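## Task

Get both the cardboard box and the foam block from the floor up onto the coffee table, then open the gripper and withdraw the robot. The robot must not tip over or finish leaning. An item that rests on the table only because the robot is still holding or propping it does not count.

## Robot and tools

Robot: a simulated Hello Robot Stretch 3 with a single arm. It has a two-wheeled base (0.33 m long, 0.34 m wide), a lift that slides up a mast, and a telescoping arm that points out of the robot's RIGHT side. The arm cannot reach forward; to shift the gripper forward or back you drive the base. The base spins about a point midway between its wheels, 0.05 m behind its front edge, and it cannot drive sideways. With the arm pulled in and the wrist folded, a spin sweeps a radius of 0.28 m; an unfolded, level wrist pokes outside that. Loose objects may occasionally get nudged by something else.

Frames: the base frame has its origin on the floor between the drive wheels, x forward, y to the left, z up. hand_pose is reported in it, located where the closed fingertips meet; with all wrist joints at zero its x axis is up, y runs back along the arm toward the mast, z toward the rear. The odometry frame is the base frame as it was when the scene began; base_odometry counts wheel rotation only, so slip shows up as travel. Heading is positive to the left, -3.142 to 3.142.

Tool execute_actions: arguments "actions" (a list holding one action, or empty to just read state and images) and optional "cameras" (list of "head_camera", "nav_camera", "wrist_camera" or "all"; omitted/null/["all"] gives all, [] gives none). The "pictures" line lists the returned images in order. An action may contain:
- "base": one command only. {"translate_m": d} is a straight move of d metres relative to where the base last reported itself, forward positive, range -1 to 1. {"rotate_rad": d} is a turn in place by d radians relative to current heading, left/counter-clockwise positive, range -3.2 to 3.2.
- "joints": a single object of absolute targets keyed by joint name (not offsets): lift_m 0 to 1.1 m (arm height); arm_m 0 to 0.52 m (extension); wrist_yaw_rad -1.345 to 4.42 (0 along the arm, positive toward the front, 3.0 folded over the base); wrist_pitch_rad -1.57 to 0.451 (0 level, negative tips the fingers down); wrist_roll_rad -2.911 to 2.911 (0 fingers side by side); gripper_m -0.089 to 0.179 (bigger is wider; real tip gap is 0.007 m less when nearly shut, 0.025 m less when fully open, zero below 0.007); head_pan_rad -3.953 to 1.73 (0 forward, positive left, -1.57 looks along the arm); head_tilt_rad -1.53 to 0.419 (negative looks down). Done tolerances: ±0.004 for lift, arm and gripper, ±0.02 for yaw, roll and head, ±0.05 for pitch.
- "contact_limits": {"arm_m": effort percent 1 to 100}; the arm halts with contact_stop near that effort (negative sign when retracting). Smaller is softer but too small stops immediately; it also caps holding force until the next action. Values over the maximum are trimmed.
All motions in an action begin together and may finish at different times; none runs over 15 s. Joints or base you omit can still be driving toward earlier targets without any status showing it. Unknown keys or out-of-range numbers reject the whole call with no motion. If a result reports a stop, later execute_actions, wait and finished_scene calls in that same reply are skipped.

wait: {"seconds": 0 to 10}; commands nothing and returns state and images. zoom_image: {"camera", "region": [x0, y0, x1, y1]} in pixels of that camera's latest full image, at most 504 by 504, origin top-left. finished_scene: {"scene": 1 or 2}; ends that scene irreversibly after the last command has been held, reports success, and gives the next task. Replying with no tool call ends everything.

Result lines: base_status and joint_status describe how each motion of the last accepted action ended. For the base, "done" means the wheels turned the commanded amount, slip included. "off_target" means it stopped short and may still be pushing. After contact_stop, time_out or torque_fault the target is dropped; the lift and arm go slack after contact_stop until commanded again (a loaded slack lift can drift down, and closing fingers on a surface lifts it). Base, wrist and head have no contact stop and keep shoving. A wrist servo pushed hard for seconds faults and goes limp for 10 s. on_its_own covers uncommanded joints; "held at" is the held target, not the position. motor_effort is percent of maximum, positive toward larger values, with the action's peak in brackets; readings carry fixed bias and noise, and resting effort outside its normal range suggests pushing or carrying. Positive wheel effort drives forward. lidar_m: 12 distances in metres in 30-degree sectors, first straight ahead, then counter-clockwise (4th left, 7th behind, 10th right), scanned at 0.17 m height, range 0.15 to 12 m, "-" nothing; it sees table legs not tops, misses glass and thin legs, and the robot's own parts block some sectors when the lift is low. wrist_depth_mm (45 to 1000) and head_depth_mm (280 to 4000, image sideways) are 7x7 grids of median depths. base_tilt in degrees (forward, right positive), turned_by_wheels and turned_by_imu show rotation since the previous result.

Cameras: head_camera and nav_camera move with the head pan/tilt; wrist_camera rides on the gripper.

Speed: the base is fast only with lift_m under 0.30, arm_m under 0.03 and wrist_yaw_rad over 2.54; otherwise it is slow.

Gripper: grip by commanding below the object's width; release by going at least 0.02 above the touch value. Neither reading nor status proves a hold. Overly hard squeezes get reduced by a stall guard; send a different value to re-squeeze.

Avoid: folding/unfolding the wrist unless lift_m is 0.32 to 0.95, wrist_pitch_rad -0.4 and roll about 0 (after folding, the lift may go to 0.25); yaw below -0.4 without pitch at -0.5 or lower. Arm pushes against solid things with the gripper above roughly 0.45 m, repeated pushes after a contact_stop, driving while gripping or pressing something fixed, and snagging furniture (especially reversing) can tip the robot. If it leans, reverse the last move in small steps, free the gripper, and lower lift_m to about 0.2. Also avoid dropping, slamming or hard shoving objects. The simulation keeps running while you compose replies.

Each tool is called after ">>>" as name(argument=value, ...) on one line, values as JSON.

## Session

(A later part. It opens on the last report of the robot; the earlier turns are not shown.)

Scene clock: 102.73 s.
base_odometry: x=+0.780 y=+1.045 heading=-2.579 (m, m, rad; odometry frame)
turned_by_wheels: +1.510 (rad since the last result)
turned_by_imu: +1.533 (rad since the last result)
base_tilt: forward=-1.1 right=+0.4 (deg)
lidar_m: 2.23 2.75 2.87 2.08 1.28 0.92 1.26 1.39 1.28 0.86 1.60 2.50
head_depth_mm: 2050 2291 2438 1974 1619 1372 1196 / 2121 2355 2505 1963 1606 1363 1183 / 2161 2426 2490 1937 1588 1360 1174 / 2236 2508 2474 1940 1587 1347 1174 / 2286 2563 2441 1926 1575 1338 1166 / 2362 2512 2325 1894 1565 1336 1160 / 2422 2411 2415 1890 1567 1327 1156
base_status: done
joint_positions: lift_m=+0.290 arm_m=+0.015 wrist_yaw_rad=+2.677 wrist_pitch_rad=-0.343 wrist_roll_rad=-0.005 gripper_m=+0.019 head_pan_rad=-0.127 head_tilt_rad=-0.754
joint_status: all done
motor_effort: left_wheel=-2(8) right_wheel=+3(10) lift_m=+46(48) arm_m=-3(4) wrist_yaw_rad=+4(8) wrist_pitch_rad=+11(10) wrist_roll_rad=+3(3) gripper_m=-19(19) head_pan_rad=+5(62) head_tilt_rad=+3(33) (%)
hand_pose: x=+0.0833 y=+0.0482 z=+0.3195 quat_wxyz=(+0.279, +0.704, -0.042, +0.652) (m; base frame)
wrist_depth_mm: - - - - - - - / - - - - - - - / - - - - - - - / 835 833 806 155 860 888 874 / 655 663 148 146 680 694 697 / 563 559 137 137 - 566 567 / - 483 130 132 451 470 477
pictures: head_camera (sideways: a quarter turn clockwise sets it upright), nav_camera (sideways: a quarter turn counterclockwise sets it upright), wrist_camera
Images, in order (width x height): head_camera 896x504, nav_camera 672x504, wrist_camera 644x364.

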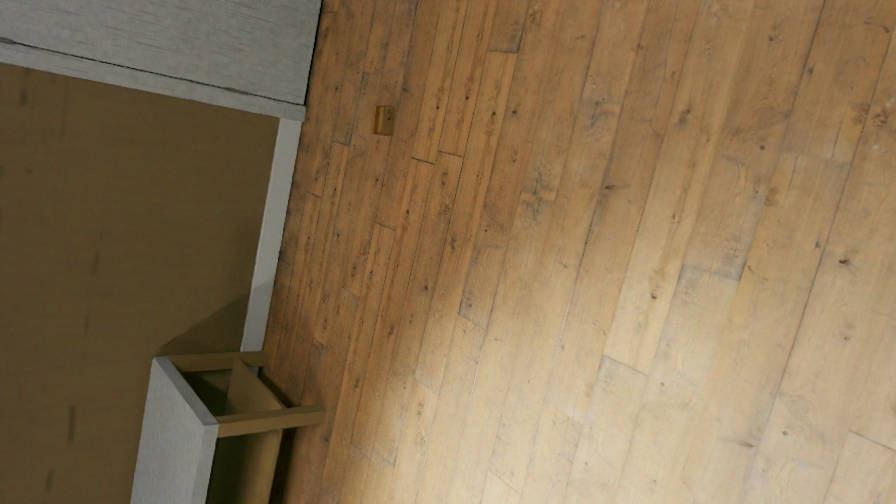

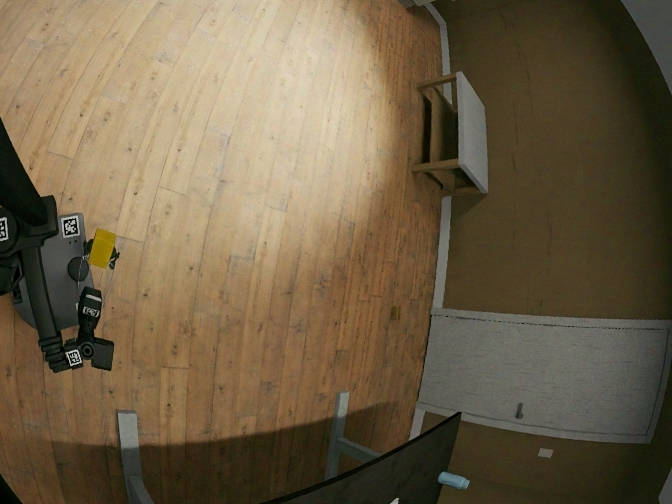

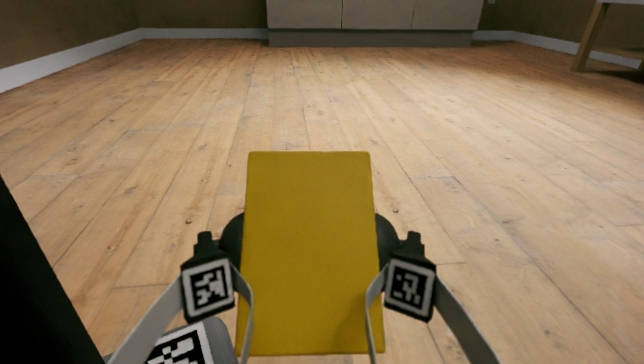

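>>> execute_actions(actions=[{"base": {"translate_m": 1.0}, "joints": {"head_pan_rad": 0.1, "head_tilt_rad": -0.8}}], cameras=["head_camera", "nav_camera"])

Scene clock: 113.00 s.
base_odometry: x=-0.066 y=+0.511 heading=-2.579 (m, m, rad; odometry frame)
turned_by_wheels: +0.000 (rad since the last result)
turned_by_imu: +0.000 (rad since the last result)
base_tilt: forward=-1.1 right=+0.5 (deg)
lidar_m: 1.24 1.88 2.50 2.52 2.36 1.85 2.19 1.38 1.65 1.29 1.71 1.59
head_depth_mm: 1337 1485 1665 1819 1569 1343 1170 / 1408 1559 1756 1883 1566 1331 1170 / 1468 1646 1872 1872 1556 1323 1160 / 1546 1737 1880 1839 1541 1320 1158 / 1629 1818 1571 1704 1536 1324 1155 / 1728 1876 1611 1769 1528 1310 1149 / 1835 1945 1817 1803 1518 1298 1140
base_status: done
joint_positions: lift_m=+0.290 arm_m=+0.015 wrist_yaw_rad=+2.677 wrist_pitch_rad=-0.343 wrist_roll_rad=-0.005 gripper_m=+0.019 head_pan_rad=+0.093 head_tilt_rad=-0.791
joint_status: all done
motor_effort: left_wheel=-2(6) right_wheel=+2(8) lift_m=+47(47) arm_m=-3(3) wrist_yaw_rad=+4(4) wrist_pitch_rad=+11(10) wrist_roll_rad=+3(3) gripper_m=-19(19) head_pan_rad=+5(30) head_tilt_rad=-6(12) (%)
hand_pose: x=+0.0832 y=+0.0482 z=+0.3196 quat_wxyz=(+0.278, +0.704, -0.042, +0.652) (m; base frame)
wrist_depth_mm: - - - - - - - / - - - - - - - / - - - - - - - / 821 846 801 155 886 894 895 / 651 661 149 146 686 695 688 / 559 560 137 137 - 565 561 / - 478 131 132 462 481 482
pictures: head_camera (sideways: a quarter turn clockwise sets it upright), nav_camera (sideways: a quarter turn counterclockwise sets it upright)
Images, in order (width x height): head_camera 896x504, nav_camera 672x504.

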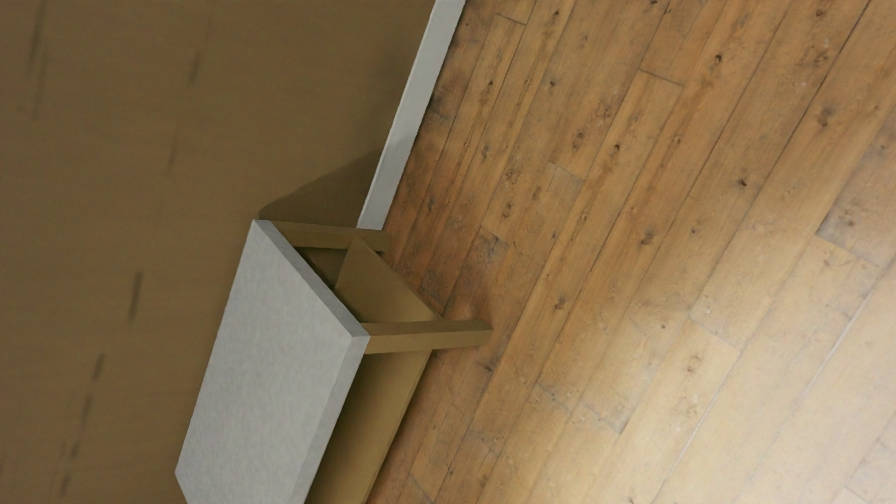

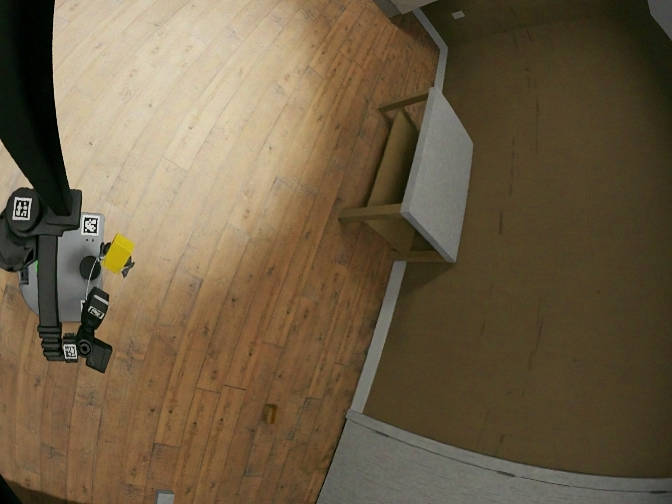

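>>> execute_actions(actions=[{"base": {"translate_m": 0.84}, "joints": {"head_pan_rad": -1.6, "head_tilt_rad": -1.1}}])

Scene clock: 119.00 s.
base_odometry: x=-0.776 y=+0.063 heading=-2.579 (m, m, rad; odometry frame)
turned_by_wheels: +0.000 (rad since the last result)
turned_by_imu: +0.000 (rad since the last result)
base_tilt: forward=-1.1 right=+0.4 (deg)
lidar_m: 0.82 0.46 1.27 2.21 2.74 2.65 2.68 2.10 1.50 1.32 0.89 0.81
head_depth_mm: 1830 1896 1661 1475 1326 1205 1110 / 1902 1881 1648 1470 1318 1201 1116 / 1969 1872 1634 1463 1320 1233 - / 2004 1851 1630 1457 1309 - - / 1683 1792 1614 1444 1307 1191 1090 / 1369 1546 1607 1438 1298 1183 1092 / 1169 1297 1453 1425 1295 1178 1085
base_status: done
joint_positions: lift_m=+0.290 arm_m=+0.015 wrist_yaw_rad=+2.677 wrist_pitch_rad=-0.343 wrist_roll_rad=-0.005 gripper_m=+0.019 head_pan_rad=-1.594 head_tilt_rad=-1.087
joint_status: all done
motor_effort: left_wheel=-2(9) right_wheel=+2(9) lift_m=+46(46) arm_m=-3(3) wrist_yaw_rad=+3(4) wrist_pitch_rad=+11(10) wrist_roll_rad=+3(3) gripper_m=-19(19) head_pan_rad=-4(63) head_tilt_rad=-9(32) (%)
hand_pose: x=+0.0832 y=+0.0482 z=+0.3196 quat_wxyz=(+0.278, +0.704, -0.042, +0.652) (m; base frame)
wrist_depth_mm: - - - - 450 - 742 / - - - - - - 791 / - - - - 675 788 760 / 852 846 784 156 576 644 661 / 652 664 148 145 629 676 687 / 557 554 137 138 - 556 563 / - 479 131 131 459 467 474
pictures: head_camera (sideways: a quarter turn clockwise sets it upright), nav_camera (sideways: a quarter turn counterclockwise sets it upright), wrist_camera
Images, in order (width x height): head_camera 896x504, nav_camera 672x504, wrist_camera 644x364.

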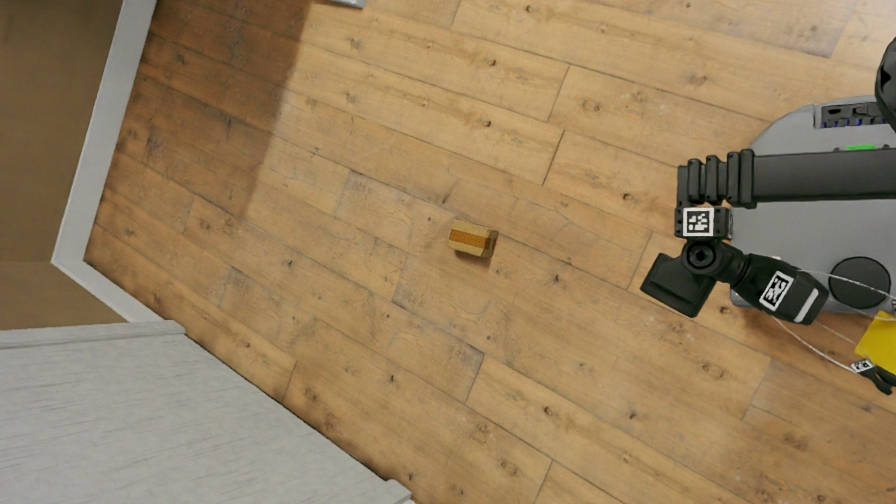

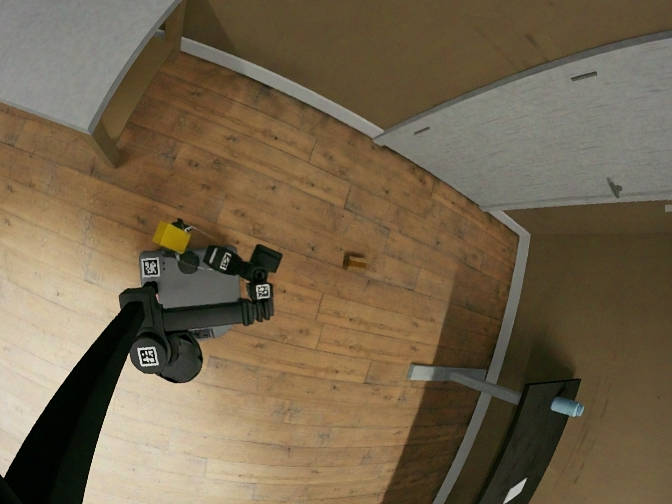

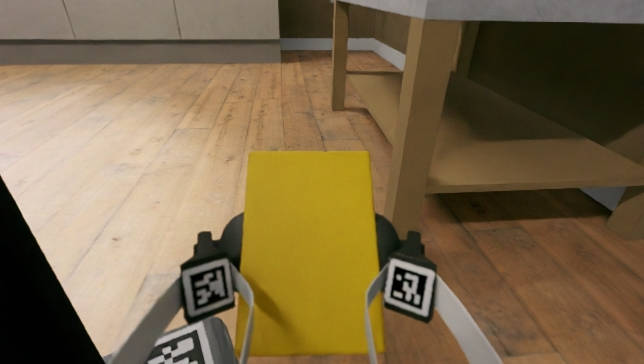

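>>> zoom_image(camera="head_camera", region=[435, 200, 515, 280])

Region (435, 200, 515, 280) of head_camera's 896x504 image, scaled by 6.300, with more detail than that image has.

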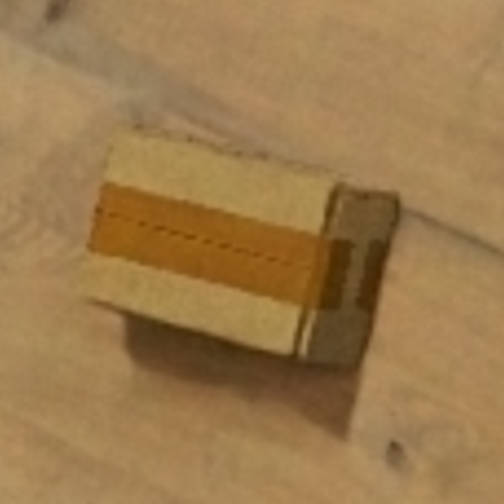

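>>> execute_actions(actions=[{"base": {"rotate_rad": 2.13}, "joints": {"arm_m": 0.36, "lift_m": 0.61, "wrist_yaw_rad": 0.5, "wrist_pitch_rad": -0.28, "head_pan_rad": -1.5, "head_tilt_rad": -0.9}}])

Scene clock: 131.67 s.
base_odometry: x=-0.776 y=+0.063 heading=-0.449 (m, m, rad; odometry frame)
turned_by_wheels: +2.130 (rad since the last result)
turned_by_imu: +2.162 (rad since the last result)
base_tilt: forward=-1.0 right=+0.5 (deg)
lidar_m: 3.15 2.64 2.68 2.10 1.97 1.26 0.87 0.81 0.82 0.46 1.27 2.21
head_depth_mm: 933 1014 1111 1108 1341 1278 1139 / 1046 1148 1244 1123 - - - / 1192 1336 1302 - 1200 1262 1129 / 1381 1506 1314 1039 960 1212 1123 / 1647 1823 1285 1077 1369 1252 1117 / 2045 2282 1278 1541 1421 1248 1118 / 2455 2399 1785 1642 1410 1239 1109
base_status: done
joint_positions: lift_m=+0.610 arm_m=+0.360 wrist_yaw_rad=+0.502 wrist_pitch_rad=-0.304 wrist_roll_rad=-0.005 gripper_m=+0.019 head_pan_rad=-1.507 head_tilt_rad=-0.902
joint_status: all done
motor_effort: left_wheel=-2(10) right_wheel=+2(6) lift_m=+46(49) arm_m=+1(2) wrist_yaw_rad=-1(7) wrist_pitch_rad=+10(9) wrist_roll_rad=+3(3) gripper_m=-19(19) head_pan_rad=+5(20) head_tilt_rad=+1(22) (%)
hand_pose: x=+0.0927 y=-0.7129 z=+0.6489 quat_wxyz=(+0.706, +0.277, -0.648, +0.070) (m; base frame)
wrist_depth_mm: - - - - - 671 479 / - - - - - 706 492 / - - - - 953 689 485 / - - - 155 642 632 509 / - - 148 145 509 510 485 / - - 137 137 - 413 415 / 860 855 319 132 335 348 343
pictures: head_camera (sideways: a quarter turn clockwise sets it upright), nav_camera (sideways: a quarter turn counterclockwise sets it upright), wrist_camera
Images, in order (width x height): head_camera 896x504, nav_camera 672x504, wrist_camera 644x364.

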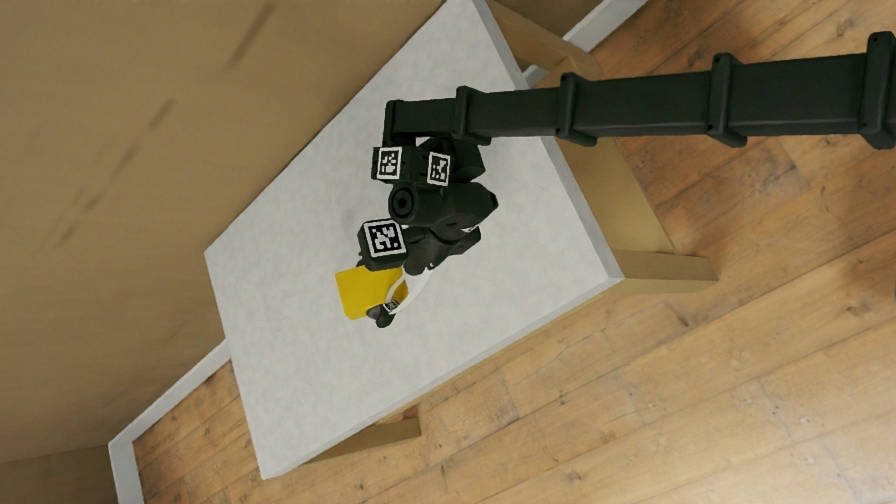

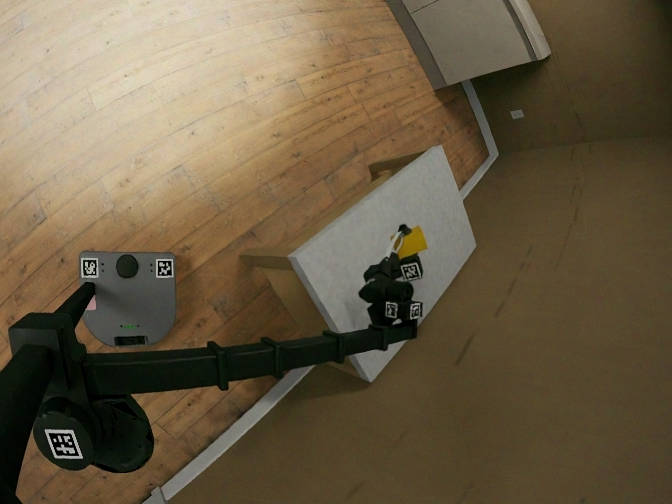

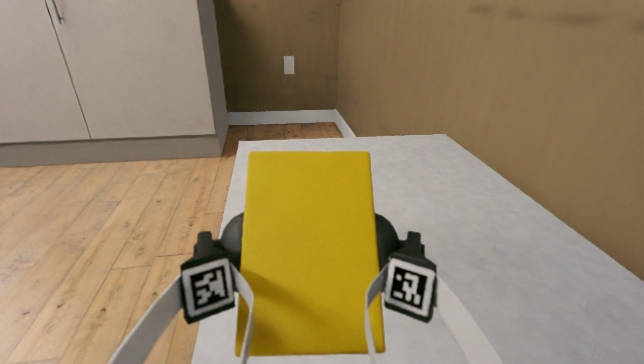

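>>> execute_actions(actions=[{"joints": {"arm_m": 0.425, "lift_m": 0.582, "wrist_pitch_rad": -1.0}}], cameras=["head_camera", "wrist_camera"])

Scene clock: 134.73 s.
base_odometry: x=-0.776 y=+0.063 heading=-0.449 (m, m, rad; odometry frame)
turned_by_wheels: +0.000 (rad since the last result)
turned_by_imu: +0.000 (rad since the last result)
base_tilt: forward=-1.1 right=+0.4 (deg)
lidar_m: 3.15 2.64 2.68 2.10 1.97 1.26 0.87 0.81 0.83 0.46 1.27 2.22
head_depth_mm: 935 1013 1110 1105 1342 1274 1134 / 1042 1149 1247 1112 1329 - - / 1194 1329 1333 1038 1100 1265 1126 / 1383 1506 1302 1016 957 1217 1122 / 1651 1816 1284 1079 1371 1254 1120 / 2044 2284 1279 1548 1415 1242 1117 / 2476 2397 1787 1626 1415 1248 1111
base_status: not commanded
joint_positions: lift_m=+0.582 arm_m=+0.425 wrist_yaw_rad=+0.502 wrist_pitch_rad=-1.005 wrist_roll_rad=-0.005 gripper_m=+0.019 head_pan_rad=-1.507 head_tilt_rad=-0.902
joint_status: all done
motor_effort: left_wheel=-3(2) right_wheel=+2(3) lift_m=+35(40) arm_m=+2(3) wrist_yaw_rad=-2(2) wrist_pitch_rad=+2(11) wrist_roll_rad=+3(3) gripper_m=-19(19) head_pan_rad=+5(5) head_tilt_rad=+1(2) (%)
hand_pose: x=+0.0347 y=-0.6724 z=+0.4916 quat_wxyz=(+0.686, +0.484, -0.514, -0.175) (m; base frame)
wrist_depth_mm: 841 272 271 273 274 281 286 / 795 252 251 253 257 261 262 / 753 236 234 235 240 242 244 / 682 218 215 155 224 227 228 / 657 204 148 145 210 212 214 / 620 196 136 138 - 201 202 / 574 183 182 132 187 190 192
pictures: head_camera (sideways: a quarter turn clockwise sets it upright), wrist_camera
Images, in order (width x height): head_camera 896x504, wrist_camera 644x364.

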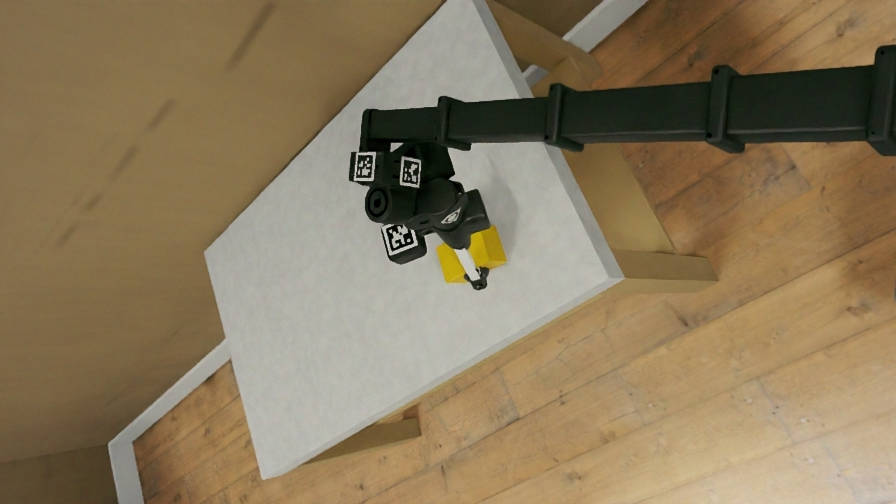

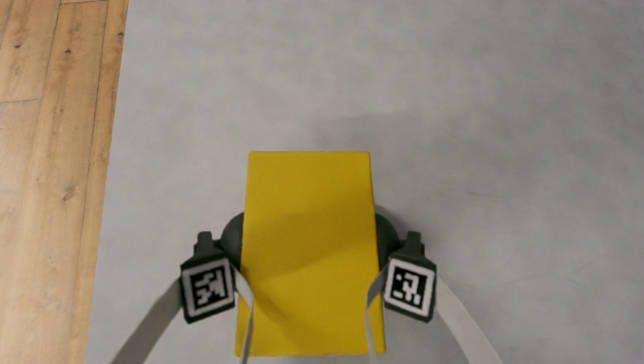

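>>> execute_actions(actions=[{"joints": {"lift_m": 0.569, "gripper_m": 0.035}}], cameras=["wrist_camera"])

Scene clock: 139.13 s.
base_odometry: x=-0.776 y=+0.063 heading=-0.449 (m, m, rad; odometry frame)
turned_by_wheels: +0.000 (rad since the last result)
turned_by_imu: -0.001 (rad since the last result)
base_tilt: forward=-1.0 right=+0.5 (deg)
lidar_m: 3.15 2.65 2.68 2.10 1.97 1.26 0.87 0.81 0.82 0.46 1.27 2.23
head_depth_mm: 934 1014 1112 1113 1343 1276 1139 / 1047 1149 1240 1120 1354 - - / 1189 1331 1306 1032 1101 1267 1127 / 1388 1511 1297 1021 959 1216 1119 / 1656 1808 1286 1077 1369 1256 1117 / 2065 2278 1277 1544 1418 1249 1116 / 2464 2379 1788 1630 1420 1244 1112
base_status: not commanded
joint_positions: lift_m=+0.569 arm_m=+0.425 wrist_yaw_rad=+0.502 wrist_pitch_rad=-1.006 wrist_roll_rad=-0.005 gripper_m=+0.036 head_pan_rad=-1.507 head_tilt_rad=-0.902
joint_status: all done
motor_effort: left_wheel=-2(2) right_wheel=+3(3) lift_m=+35(31) arm_m=+2(2) wrist_yaw_rad=-2(2) wrist_pitch_rad=+2(2) wrist_roll_rad=+3(3) gripper_m=-13(49) head_pan_rad=+5(5) head_tilt_rad=+1(2) (%)
hand_pose: x=+0.0346 y=-0.6722 z=+0.4786 quat_wxyz=(+0.686, +0.484, -0.513, -0.175) (m; base frame)
wrist_depth_mm: 836 255 251 256 259 262 266 / 801 233 235 236 241 242 245 / 730 218 218 221 224 226 228 / 683 204 203 156 210 212 213 / 646 192 150 146 197 200 200 / 604 182 138 138 - 186 189 / 563 173 171 133 176 177 178
pictures: wrist_camera
Images, in order (width x height): wrist_camera 644x364.

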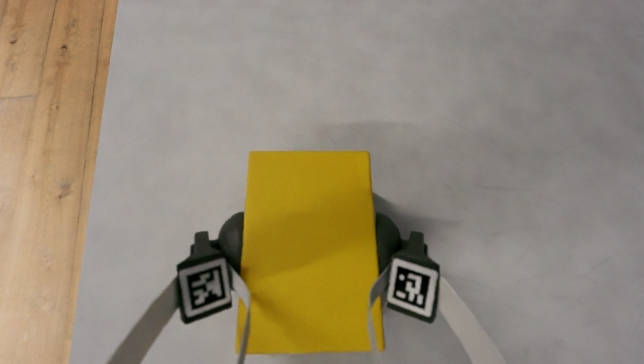

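>>> execute_actions(actions=[{"joints": {"gripper_m": 0.1}}], cameras=["wrist_camera"])

Scene clock: 140.80 s.
base_odometry: x=-0.776 y=+0.063 heading=-0.449 (m, m, rad; odometry frame)
turned_by_wheels: +0.000 (rad since the last result)
turned_by_imu: +0.000 (rad since the last result)
base_tilt: forward=-1.1 right=+0.5 (deg)
lidar_m: 3.15 2.64 2.68 2.10 1.97 1.26 0.87 0.81 0.82 0.46 1.27 2.22
head_depth_mm: 934 1015 1119 1107 1343 1272 1139 / 1048 1152 1246 1123 1353 - - / 1196 1330 1307 1036 1101 1265 1126 / 1389 1494 1287 1020 957 1217 1120 / 1655 1802 1285 1080 1372 1247 1116 / 2045 2281 1276 1542 1415 1245 1113 / 2480 2400 1796 1624 1415 1242 1109
base_status: not commanded
joint_positions: lift_m=+0.569 arm_m=+0.425 wrist_yaw_rad=+0.502 wrist_pitch_rad=-1.006 wrist_roll_rad=-0.005 gripper_m=+0.100 head_pan_rad=-1.507 head_tilt_rad=-0.902
joint_status: all done
motor_effort: left_wheel=-2(3) right_wheel=+3(3) lift_m=+35(35) arm_m=+2(2) wrist_yaw_rad=-2(3) wrist_pitch_rad=+2(2) wrist_roll_rad=+3(3) gripper_m=+1(79) head_pan_rad=+5(5) head_tilt_rad=+1(1) (%)
hand_pose: x=+0.0346 y=-0.6722 z=+0.4786 quat_wxyz=(+0.686, +0.484, -0.513, -0.175) (m; base frame)
wrist_depth_mm: 823 255 253 257 257 259 265 / 783 234 235 238 240 241 246 / 714 218 221 221 223 225 229 / 701 204 203 160 209 212 214 / 641 192 190 149 200 198 200 / 593 184 144 141 184 189 189 / 561 172 170 137 175 177 179
pictures: wrist_camera
Images, in order (width x height): wrist_camera 644x364.

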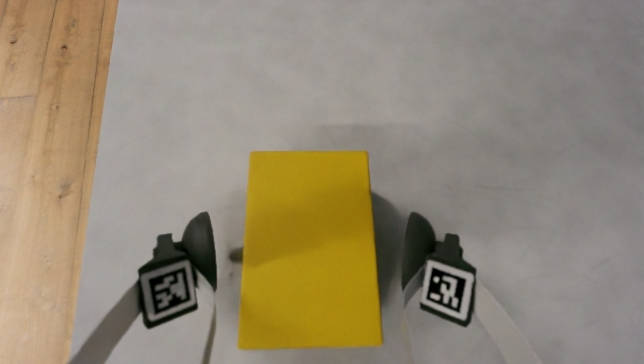

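>>> execute_actions(actions=[{"joints": {"wrist_pitch_rad": -0.25, "gripper_m": 0.135, "arm_m": 0.4, "lift_m": 0.555}}], cameras=["head_camera", "wrist_camera"])

Scene clock: 153.13 s.
base_odometry: x=-0.776 y=+0.063 heading=-0.449 (m, m, rad; odometry frame)
turned_by_wheels: +0.000 (rad since the last result)
turned_by_imu: -0.001 (rad since the last result)
base_tilt: forward=-1.1 right=+0.5 (deg)
lidar_m: 3.16 2.64 2.68 2.10 1.97 1.26 0.87 0.81 0.82 0.46 1.27 2.23
head_depth_mm: 932 1017 1117 1106 1344 1270 1138 / 1049 1153 1242 1122 1327 - - / 1193 1330 1304 1022 1100 1259 1126 / 1382 1507 1300 1010 959 1215 1123 / 1646 1813 1283 1080 1364 1253 1118 / 2060 2294 1278 1537 1422 1253 1114 / 2455 2385 1797 1634 1407 1240 1107
base_status: not commanded
joint_positions: lift_m=+0.555 arm_m=+0.400 wrist_yaw_rad=+0.502 wrist_pitch_rad=-0.272 wrist_roll_rad=-0.005 gripper_m=+0.135 head_pan_rad=-1.507 head_tilt_rad=-0.902
joint_status: all done
motor_effort: left_wheel=-1(3) right_wheel=+2(3) lift_m=+35(36) arm_m=-4(4) wrist_yaw_rad=-2(1) wrist_pitch_rad=+10(13) wrist_roll_rad=+3(3) gripper_m=+0(81) head_pan_rad=+5(5) head_tilt_rad=+1(1) (%)
hand_pose: x=+0.0941 y=-0.7560 z=+0.6018 quat_wxyz=(+0.704, +0.267, -0.653, +0.081) (m; base frame)
wrist_depth_mm: - - - - - 636 459 / - - - - - 646 472 / - - - - 900 651 472 / - - 607 571 566 576 466 / - - 431 436 436 439 435 / 959 - 343 343 348 363 357 / 808 756 288 287 290 284 296
pictures: head_camera (sideways: a quarter turn clockwise sets it upright), wrist_camera
Images, in order (width x height): head_camera 896x504, wrist_camera 644x364.

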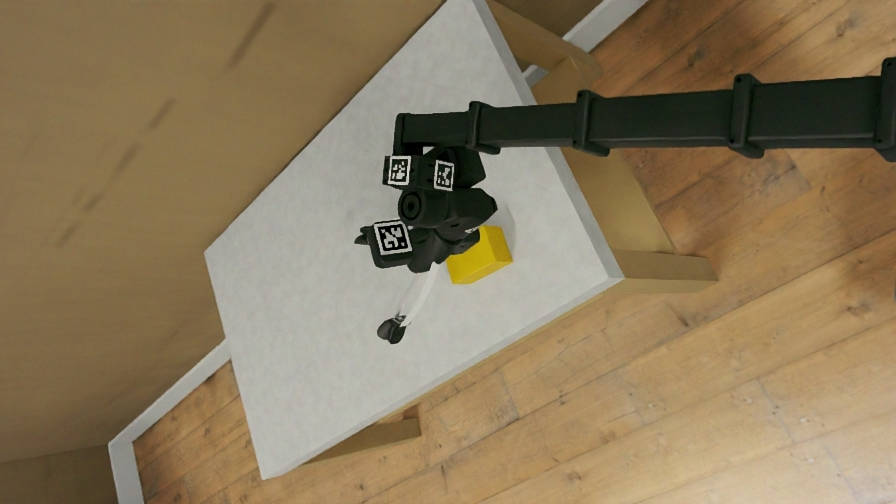

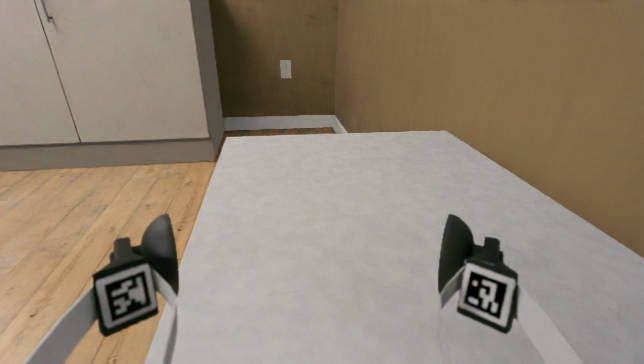

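>>> execute_actions(actions=[{"base": {"rotate_rad": -0.6}, "joints": {"wrist_yaw_rad": -0.19, "arm_m": 0.355, "lift_m": 0.46}}], cameras=["head_camera", "nav_camera"])

Scene clock: 155.50 s.
base_odometry: x=-0.776 y=+0.063 heading=-1.049 (m, m, rad; odometry frame)
turned_by_wheels: -0.600 (rad since the last result)
turned_by_imu: -0.610 (rad since the last result)
base_tilt: forward=-1.1 right=+0.4 (deg)
lidar_m: 2.20 2.67 2.64 2.68 2.18 1.50 1.40 0.90 0.81 0.82 0.46 1.27
head_depth_mm: 686 773 892 1047 1270 1280 1136 / 715 810 935 1103 1345 1266 1133 / 747 848 989 1142 1378 1264 1124 / 779 896 1053 1281 1415 1263 1121 / 815 944 1127 1133 1340 1254 1117 / 857 1000 1178 1074 1184 1204 1115 / 902 1066 1223 1066 921 1057 1108
base_status: done
joint_positions: lift_m=+0.460 arm_m=+0.355 wrist_yaw_rad=-0.187 wrist_pitch_rad=-0.271 wrist_roll_rad=-0.005 gripper_m=+0.135 head_pan_rad=-1.507 head_tilt_rad=-0.902
joint_status: all done
motor_effort: left_wheel=+2(7) right_wheel=-1(7) lift_m=+34(37) arm_m=-4(4) wrist_yaw_rad=-4(4) wrist_pitch_rad=+9(10) wrist_roll_rad=+3(3) gripper_m=+0(0) head_pan_rad=+5(5) head_tilt_rad=+2(1) (%)
hand_pose: x=-0.0663 y=-0.7365 z=+0.5072 quat_wxyz=(+0.691, +0.030, -0.704, -0.161) (m; base frame)
wrist_depth_mm: 232 225 219 211 204 198 193 / 251 240 234 226 218 211 205 / 268 262 253 242 234 227 218 / 294 282 272 259 252 243 235 / 279 308 296 285 275 259 252 / 252 - 325 310 297 278 273 / 270 376 358 342 326 315 297
pictures: head_camera (sideways: a quarter turn clockwise sets it upright), nav_camera (sideways: a quarter turn counterclockwise sets it upright)
Images, in order (width x height): head_camera 896x504, nav_camera 672x504.

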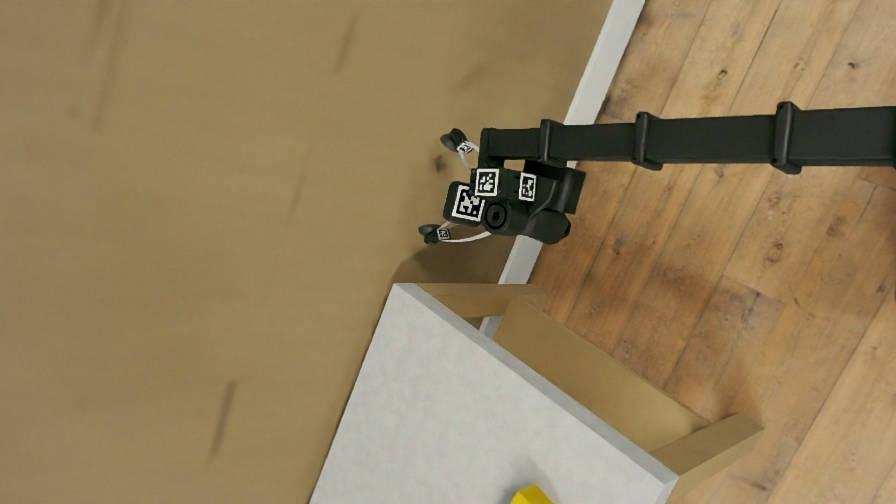

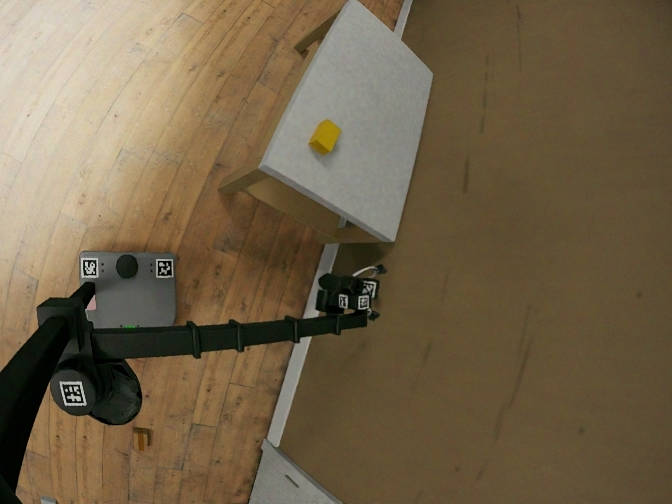

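>>> execute_actions(actions=[{"base": {"rotate_rad": -1.563}, "joints": {"wrist_pitch_rad": -1.0, "arm_m": 0.434, "lift_m": 0.19, "head_pan_rad": -1.6, "head_tilt_rad": -1.1}}], cameras=["head_camera", "wrist_camera"])

Scene clock: 159.70 s.
base_odometry: x=-0.776 y=+0.063 heading=-2.612 (m, m, rad; odometry frame)
turned_by_wheels: -1.563 (rad since the last result)
turned_by_imu: -1.588 (rad since the last result)
base_tilt: forward=-1.1 right=+0.4 (deg)
lidar_m: 0.82 0.46 1.27 2.20 2.68 2.65 2.68 2.10 1.50 1.39 0.90 0.81
head_depth_mm: 1809 1884 1660 1471 1333 1210 1110 / 1888 1878 1649 1473 1326 1205 1118 / 1944 1871 1647 1471 1314 1217 - / 2013 1855 1624 1471 1312 1209 - / 1817 1816 1625 1442 1306 1186 1093 / 1441 1627 1619 1443 1301 1189 1094 / 1214 1345 1511 1433 1293 1181 1085
base_status: done
joint_positions: lift_m=+0.190 arm_m=+0.434 wrist_yaw_rad=-0.187 wrist_pitch_rad=-1.004 wrist_roll_rad=-0.005 gripper_m=+0.135 head_pan_rad=-1.593 head_tilt_rad=-1.086
joint_status: all done
motor_effort: left_wheel=+2(8) right_wheel=-1(8) lift_m=+34(37) arm_m=+2(1) wrist_yaw_rad=-2(2) wrist_pitch_rad=+1(12) wrist_roll_rad=+3(3) gripper_m=+0(0) head_pan_rad=-5(21) head_tilt_rad=-7(28) (%)
hand_pose: x=-0.0434 y=-0.6940 z=+0.0998 quat_wxyz=(+0.587, +0.282, -0.647, -0.396) (m; base frame)
wrist_depth_mm: 344 340 350 354 355 362 364 / 317 318 320 327 331 336 336 / 291 301 301 304 308 310 315 / 275 281 282 281 291 289 292 / 261 263 265 216 273 272 275 / 248 - 249 205 257 260 261 / 235 233 235 237 241 240 243
pictures: head_camera (sideways: a quarter turn clockwise sets it upright), wrist_camera
Images, in order (width x height): head_camera 896x504, wrist_camera 644x364.

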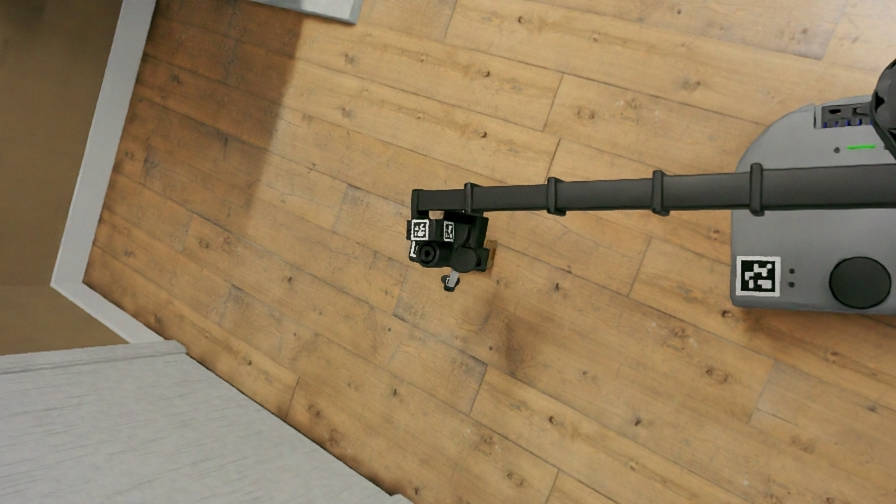

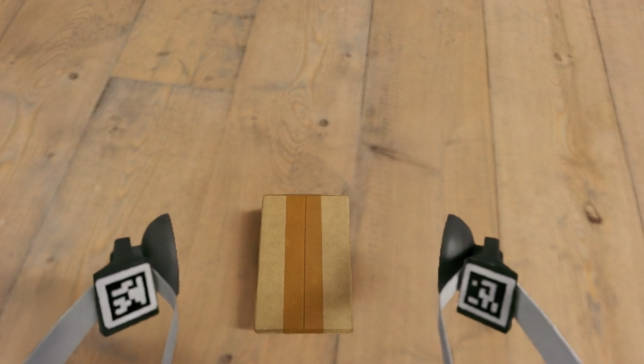

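>>> execute_actions(actions=[{"base": {"translate_m": 0.004}, "joints": {"lift_m": 0.119, "gripper_m": 0.105}}], cameras=["wrist_camera"])

Scene clock: 162.33 s.
base_odometry: x=-0.780 y=+0.061 heading=-2.612 (m, m, rad; odometry frame)
turned_by_wheels: +0.000 (rad since the last result)
turned_by_imu: +0.000 (rad since the last result)
base_tilt: forward=-1.0 right=+0.5 (deg)
lidar_m: 0.82 0.46 1.27 2.20 2.68 2.64 2.67 2.10 1.50 1.38 0.89 0.81
head_depth_mm: 1823 1902 1652 1468 1329 1216 1110 / 1882 1872 1642 1468 1319 1205 1121 / 1947 1868 1643 1485 1321 1216 - / 2015 1853 1629 1498 1306 1210 - / 1810 1816 1619 1449 1310 1187 1090 / 1434 1610 1616 1436 1301 1185 1089 / 1213 1340 1505 1428 1295 1183 1090
base_status: done
joint_positions: lift_m=+0.119 arm_m=+0.434 wrist_yaw_rad=-0.187 wrist_pitch_rad=-1.004 wrist_roll_rad=-0.005 gripper_m=+0.105 head_pan_rad=-1.593 head_tilt_rad=-1.086
joint_status: all done
motor_effort: left_wheel=+2(8) right_wheel=-2(5) lift_m=+35(36) arm_m=+2(1) wrist_yaw_rad=-4(3) wrist_pitch_rad=+2(2) wrist_roll_rad=+3(3) gripper_m=+0(81) head_pan_rad=-5(5) head_tilt_rad=-8(10) (%)
hand_pose: x=-0.0434 y=-0.6939 z=+0.0288 quat_wxyz=(+0.587, +0.282, -0.647, -0.396) (m; base frame)
wrist_depth_mm: 249 248 253 256 260 261 265 / 230 232 235 236 242 241 247 / 216 217 220 221 223 226 230 / 202 205 204 154 210 211 215 / 191 193 190 145 198 198 200 / 181 182 139 137 183 187 189 / 173 171 172 132 176 178 179
pictures: wrist_camera
Images, in order (width x height): wrist_camera 644x364.

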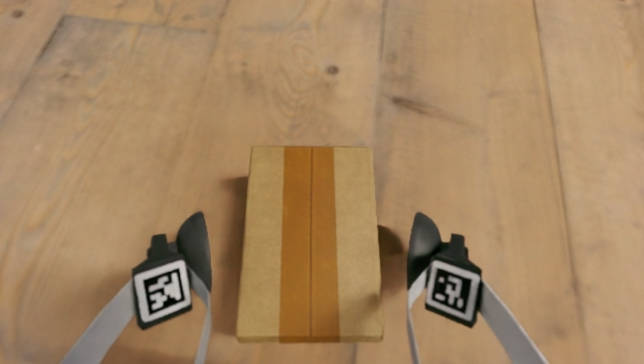

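>>> execute_actions(actions=[{"joints": {"gripper_m": 0.005}}], cameras=["wrist_camera"])

Scene clock: 164.93 s.
base_odometry: x=-0.780 y=+0.061 heading=-2.612 (m, m, rad; odometry frame)
turned_by_wheels: +0.000 (rad since the last result)
turned_by_imu: +0.000 (rad since the last result)
base_tilt: forward=-1.0 right=+0.4 (deg)
lidar_m: 0.81 0.46 1.27 2.20 2.68 2.66 2.67 2.10 1.51 1.38 0.89 0.81
head_depth_mm: 1813 1884 1646 1474 1327 1209 1108 / 1868 1881 1647 1467 1316 1203 1118 / 1963 1876 1640 1485 1314 1217 - / 2015 1844 1625 1495 1309 1204 - / 1800 1822 1616 1443 1300 1191 1092 / 1439 1620 1613 1441 1298 1188 1088 / 1212 1341 1496 1429 1304 1186 1085
base_status: not commanded
joint_positions: lift_m=+0.119 arm_m=+0.434 wrist_yaw_rad=-0.187 wrist_pitch_rad=-1.008 wrist_roll_rad=-0.005 gripper_m=+0.006 head_pan_rad=-1.593 head_tilt_rad=-1.086
joint_status: all done
motor_effort: left_wheel=+2(2) right_wheel=-2(2) lift_m=+35(35) arm_m=+2(2) wrist_yaw_rad=-3(3) wrist_pitch_rad=+3(3) wrist_roll_rad=+3(3) gripper_m=-25(98) head_pan_rad=-5(4) head_tilt_rad=-8(8) (%)
hand_pose: x=-0.0433 y=-0.6931 z=+0.0283 quat_wxyz=(+0.586, +0.283, -0.647, -0.398) (m; base frame)
wrist_depth_mm: 247 250 252 253 257 262 264 / 228 231 234 236 239 243 243 / 215 217 217 221 223 224 228 / 202 203 204 151 209 210 213 / 191 190 144 141 197 198 200 / 180 181 133 134 - 186 190 / 170 172 170 128 176 177 179
pictures: wrist_camera
Images, in order (width x height): wrist_camera 644x364.

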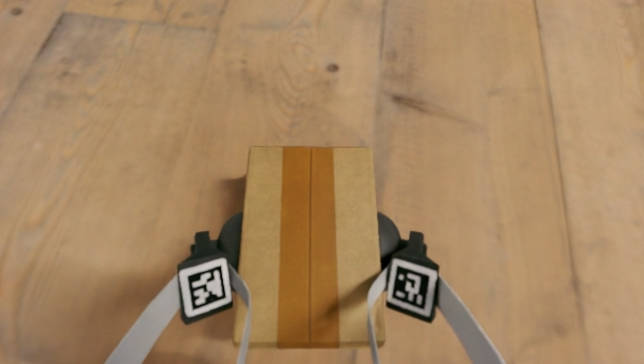

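>>> execute_actions(actions=[{"base": {"rotate_rad": 1.65}, "joints": {"lift_m": 0.588, "wrist_yaw_rad": -0.4, "head_pan_rad": -1.4, "head_tilt_rad": -0.9}}])

Scene clock: 178.13 s.
base_odometry: x=-0.780 y=+0.061 heading=-0.962 (m, m, rad; odometry frame)
turned_by_wheels: +1.650 (rad since the last result)
turned_by_imu: +1.675 (rad since the last result)
base_tilt: forward=-1.0 right=+0.5 (deg)
lidar_m: 2.22 3.15 2.65 2.67 2.10 1.51 1.24 0.86 0.81 0.82 0.46 1.27
head_depth_mm: 714 801 903 1043 1213 1276 1135 / 761 856 965 - 1366 1289 1133 / 809 917 1057 1249 1414 1263 1127 / 865 990 1167 1133 1373 1261 1118 / 930 1077 1224 1075 1208 1230 1117 / 1008 1184 1276 1072 936 1162 1109 / 1093 1307 1263 1067 937 1239 1107
base_status: done
joint_positions: lift_m=+0.588 arm_m=+0.434 wrist_yaw_rad=-0.396 wrist_pitch_rad=-1.009 wrist_roll_rad=-0.005 gripper_m=+0.021 head_pan_rad=-1.407 head_tilt_rad=-0.902
joint_status: all done
on_its_own: gripper_m is held at +0.020, not at your +0.005, by its stall guard, which is not easing now
motor_effort: left_wheel=-1(6) right_wheel=+2(8) lift_m=+47(51) arm_m=+1(2) wrist_yaw_rad=-5(6) wrist_pitch_rad=+4(4) wrist_roll_rad=+3(3) gripper_m=-20(19) head_pan_rad=+5(32) head_tilt_rad=+2(26) (%)
hand_pose: x=-0.0664 y=-0.6859 z=+0.4968 quat_wxyz=(+0.541, +0.214, -0.673, -0.457) (m; base frame)
wrist_depth_mm: 241 239 238 237 234 233 230 / 271 283 293 293 288 287 284 / 237 297 381 355 373 369 368 / 224 327 466 151 540 512 508 / 213 504 144 142 663 698 690 / 211 476 134 133 - 649 657 / 213 462 576 129 607 616 626
pictures: head_camera (sideways: a quarter turn clockwise sets it upright), nav_camera (sideways: a quarter turn counterclockwise sets it upright), wrist_camera
Images, in order (width x height): head_camera 896x504, nav_camera 672x504, wrist_camera 644x364.

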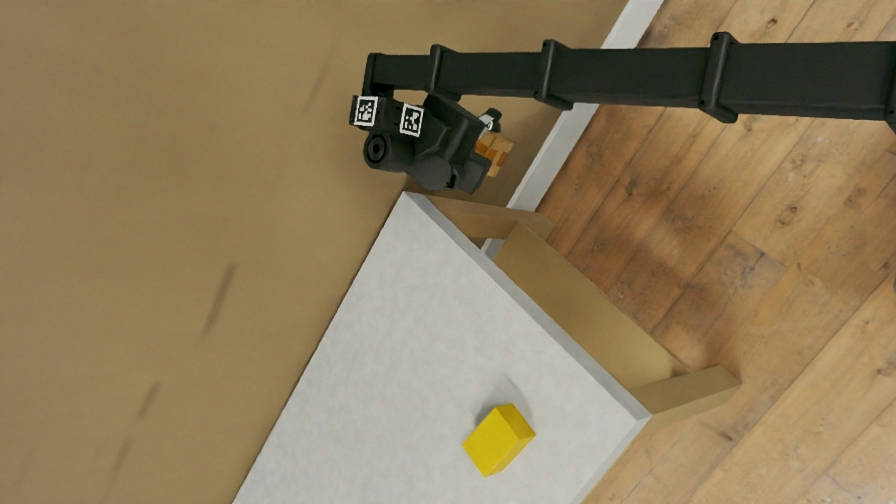

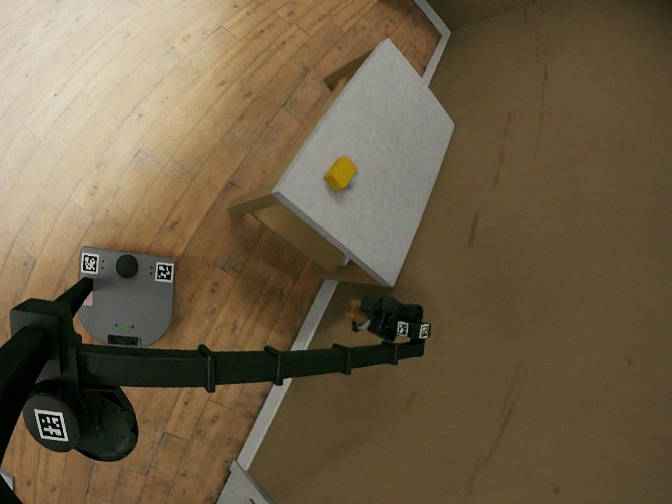

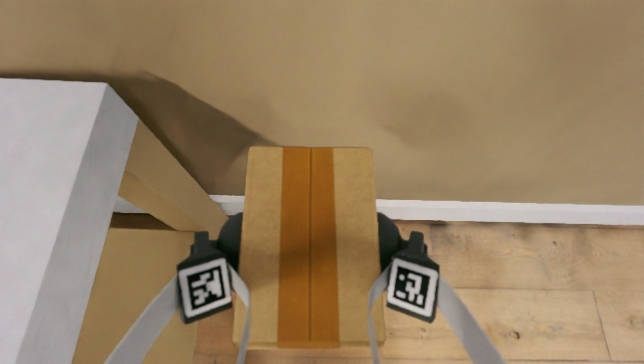

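>>> execute_actions(actions=[{"base": {"rotate_rad": 0.305}, "joints": {"arm_m": 0.49, "wrist_yaw_rad": 0.5}}], cameras=["head_camera", "wrist_camera"])

Scene clock: 180.53 s.
base_odometry: x=-0.780 y=+0.061 heading=-0.657 (m, m, rad; odometry frame)
turned_by_wheels: +0.305 (rad since the last result)
turned_by_imu: +0.309 (rad since the last result)
base_tilt: forward=-1.0 right=+0.5 (deg)
lidar_m: 2.45 2.65 2.68 2.11 1.51 1.78 0.96 0.81 0.81 0.47 0.46 2.18
head_depth_mm: 847 925 1023 1135 1281 1278 1137 / 934 1032 1130 1073 1365 1281 1133 / 1034 1165 1268 1037 1271 1268 1124 / 1174 1340 1292 1085 995 1237 1121 / 1346 1491 1290 1077 968 1211 1117 / 1566 1807 1277 1097 1388 1245 1114 / 1905 2253 1272 1559 1408 1241 1109
base_status: done
joint_positions: lift_m=+0.588 arm_m=+0.490 wrist_yaw_rad=+0.496 wrist_pitch_rad=-1.009 wrist_roll_rad=-0.005 gripper_m=+0.021 head_pan_rad=-1.407 head_tilt_rad=-0.902
joint_status: all done
on_its_own: gripper_m is held at +0.020, not at your +0.005, by its stall guard, which is not easing now
motor_effort: left_wheel=-2(9) right_wheel=+2(10) lift_m=+47(47) arm_m=+2(2) wrist_yaw_rad=+5(7) wrist_pitch_rad=+4(4) wrist_roll_rad=+3(3) gripper_m=-19(19) head_pan_rad=+5(4) head_tilt_rad=+1(1) (%)
hand_pose: x=+0.0337 y=-0.7370 z=+0.4968 quat_wxyz=(+0.685, +0.484, -0.514, -0.178) (m; base frame)
wrist_depth_mm: 270 270 277 280 282 287 271 / 252 256 258 261 261 263 268 / 235 240 240 242 244 246 248 / 222 223 223 151 229 231 232 / 189 211 144 141 216 217 219 / 180 199 133 134 - 204 206 / 175 187 187 129 191 195 195
pictures: head_camera (sideways: a quarter turn clockwise sets it upright), wrist_camera
Images, in order (width x height): head_camera 896x504, wrist_camera 644x364.

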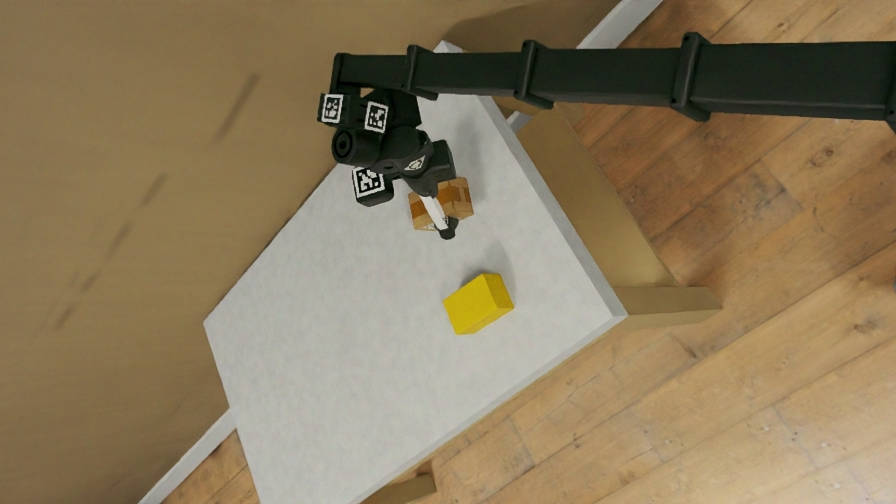

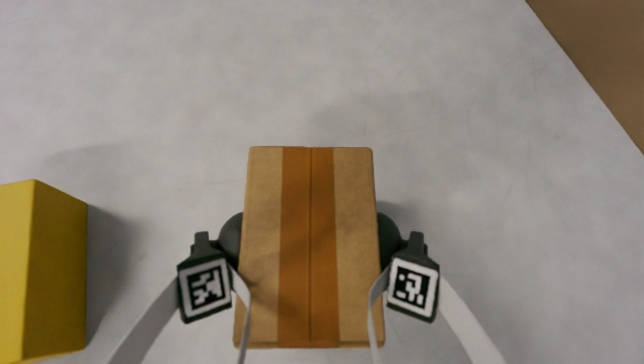

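>>> execute_actions(actions=[{"joints": {"lift_m": 0.568, "gripper_m": 0.04}}], cameras=["wrist_camera"])

Scene clock: 183.57 s.
base_odometry: x=-0.780 y=+0.061 heading=-0.657 (m, m, rad; odometry frame)
turned_by_wheels: +0.000 (rad since the last result)
turned_by_imu: +0.000 (rad since the last result)
base_tilt: forward=-1.1 right=+0.5 (deg)
lidar_m: 2.46 2.65 2.68 2.11 1.50 1.77 0.97 0.81 0.81 0.47 0.46 2.18
head_depth_mm: 844 932 1026 1134 1294 1276 1146 / 934 1034 1135 1067 1362 1265 1149 / 1039 1170 1268 1038 1270 1260 1130 / 1168 1334 1298 1079 992 1231 1121 / 1349 1493 1282 1076 962 1205 1119 / 1583 1807 1281 1091 1390 1247 1116 / 1899 2239 1271 1562 1406 1237 1109
base_status: not commanded
joint_positions: lift_m=+0.568 arm_m=+0.490 wrist_yaw_rad=+0.496 wrist_pitch_rad=-1.009 wrist_roll_rad=-0.005 gripper_m=+0.041 head_pan_rad=-1.407 head_tilt_rad=-0.902
joint_status: all done
motor_effort: left_wheel=-2(2) right_wheel=+1(2) lift_m=+36(44) arm_m=+2(2) wrist_yaw_rad=+4(5) wrist_pitch_rad=+4(4) wrist_roll_rad=+3(3) gripper_m=-11(57) head_pan_rad=+5(5) head_tilt_rad=+1(1) (%)
hand_pose: x=+0.0337 y=-0.7370 z=+0.4772 quat_wxyz=(+0.685, +0.484, -0.514, -0.179) (m; base frame)
wrist_depth_mm: 246 247 251 253 253 258 259 / 226 229 234 236 237 241 242 / 213 214 219 219 220 223 228 / 200 202 200 151 209 211 211 / 185 191 144 142 196 196 199 / 178 179 133 134 - 187 188 / 168 171 169 130 175 177 178
pictures: wrist_camera
Images, in order (width x height): wrist_camera 644x364.

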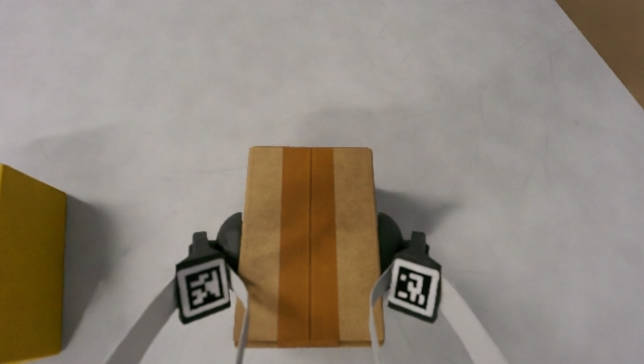

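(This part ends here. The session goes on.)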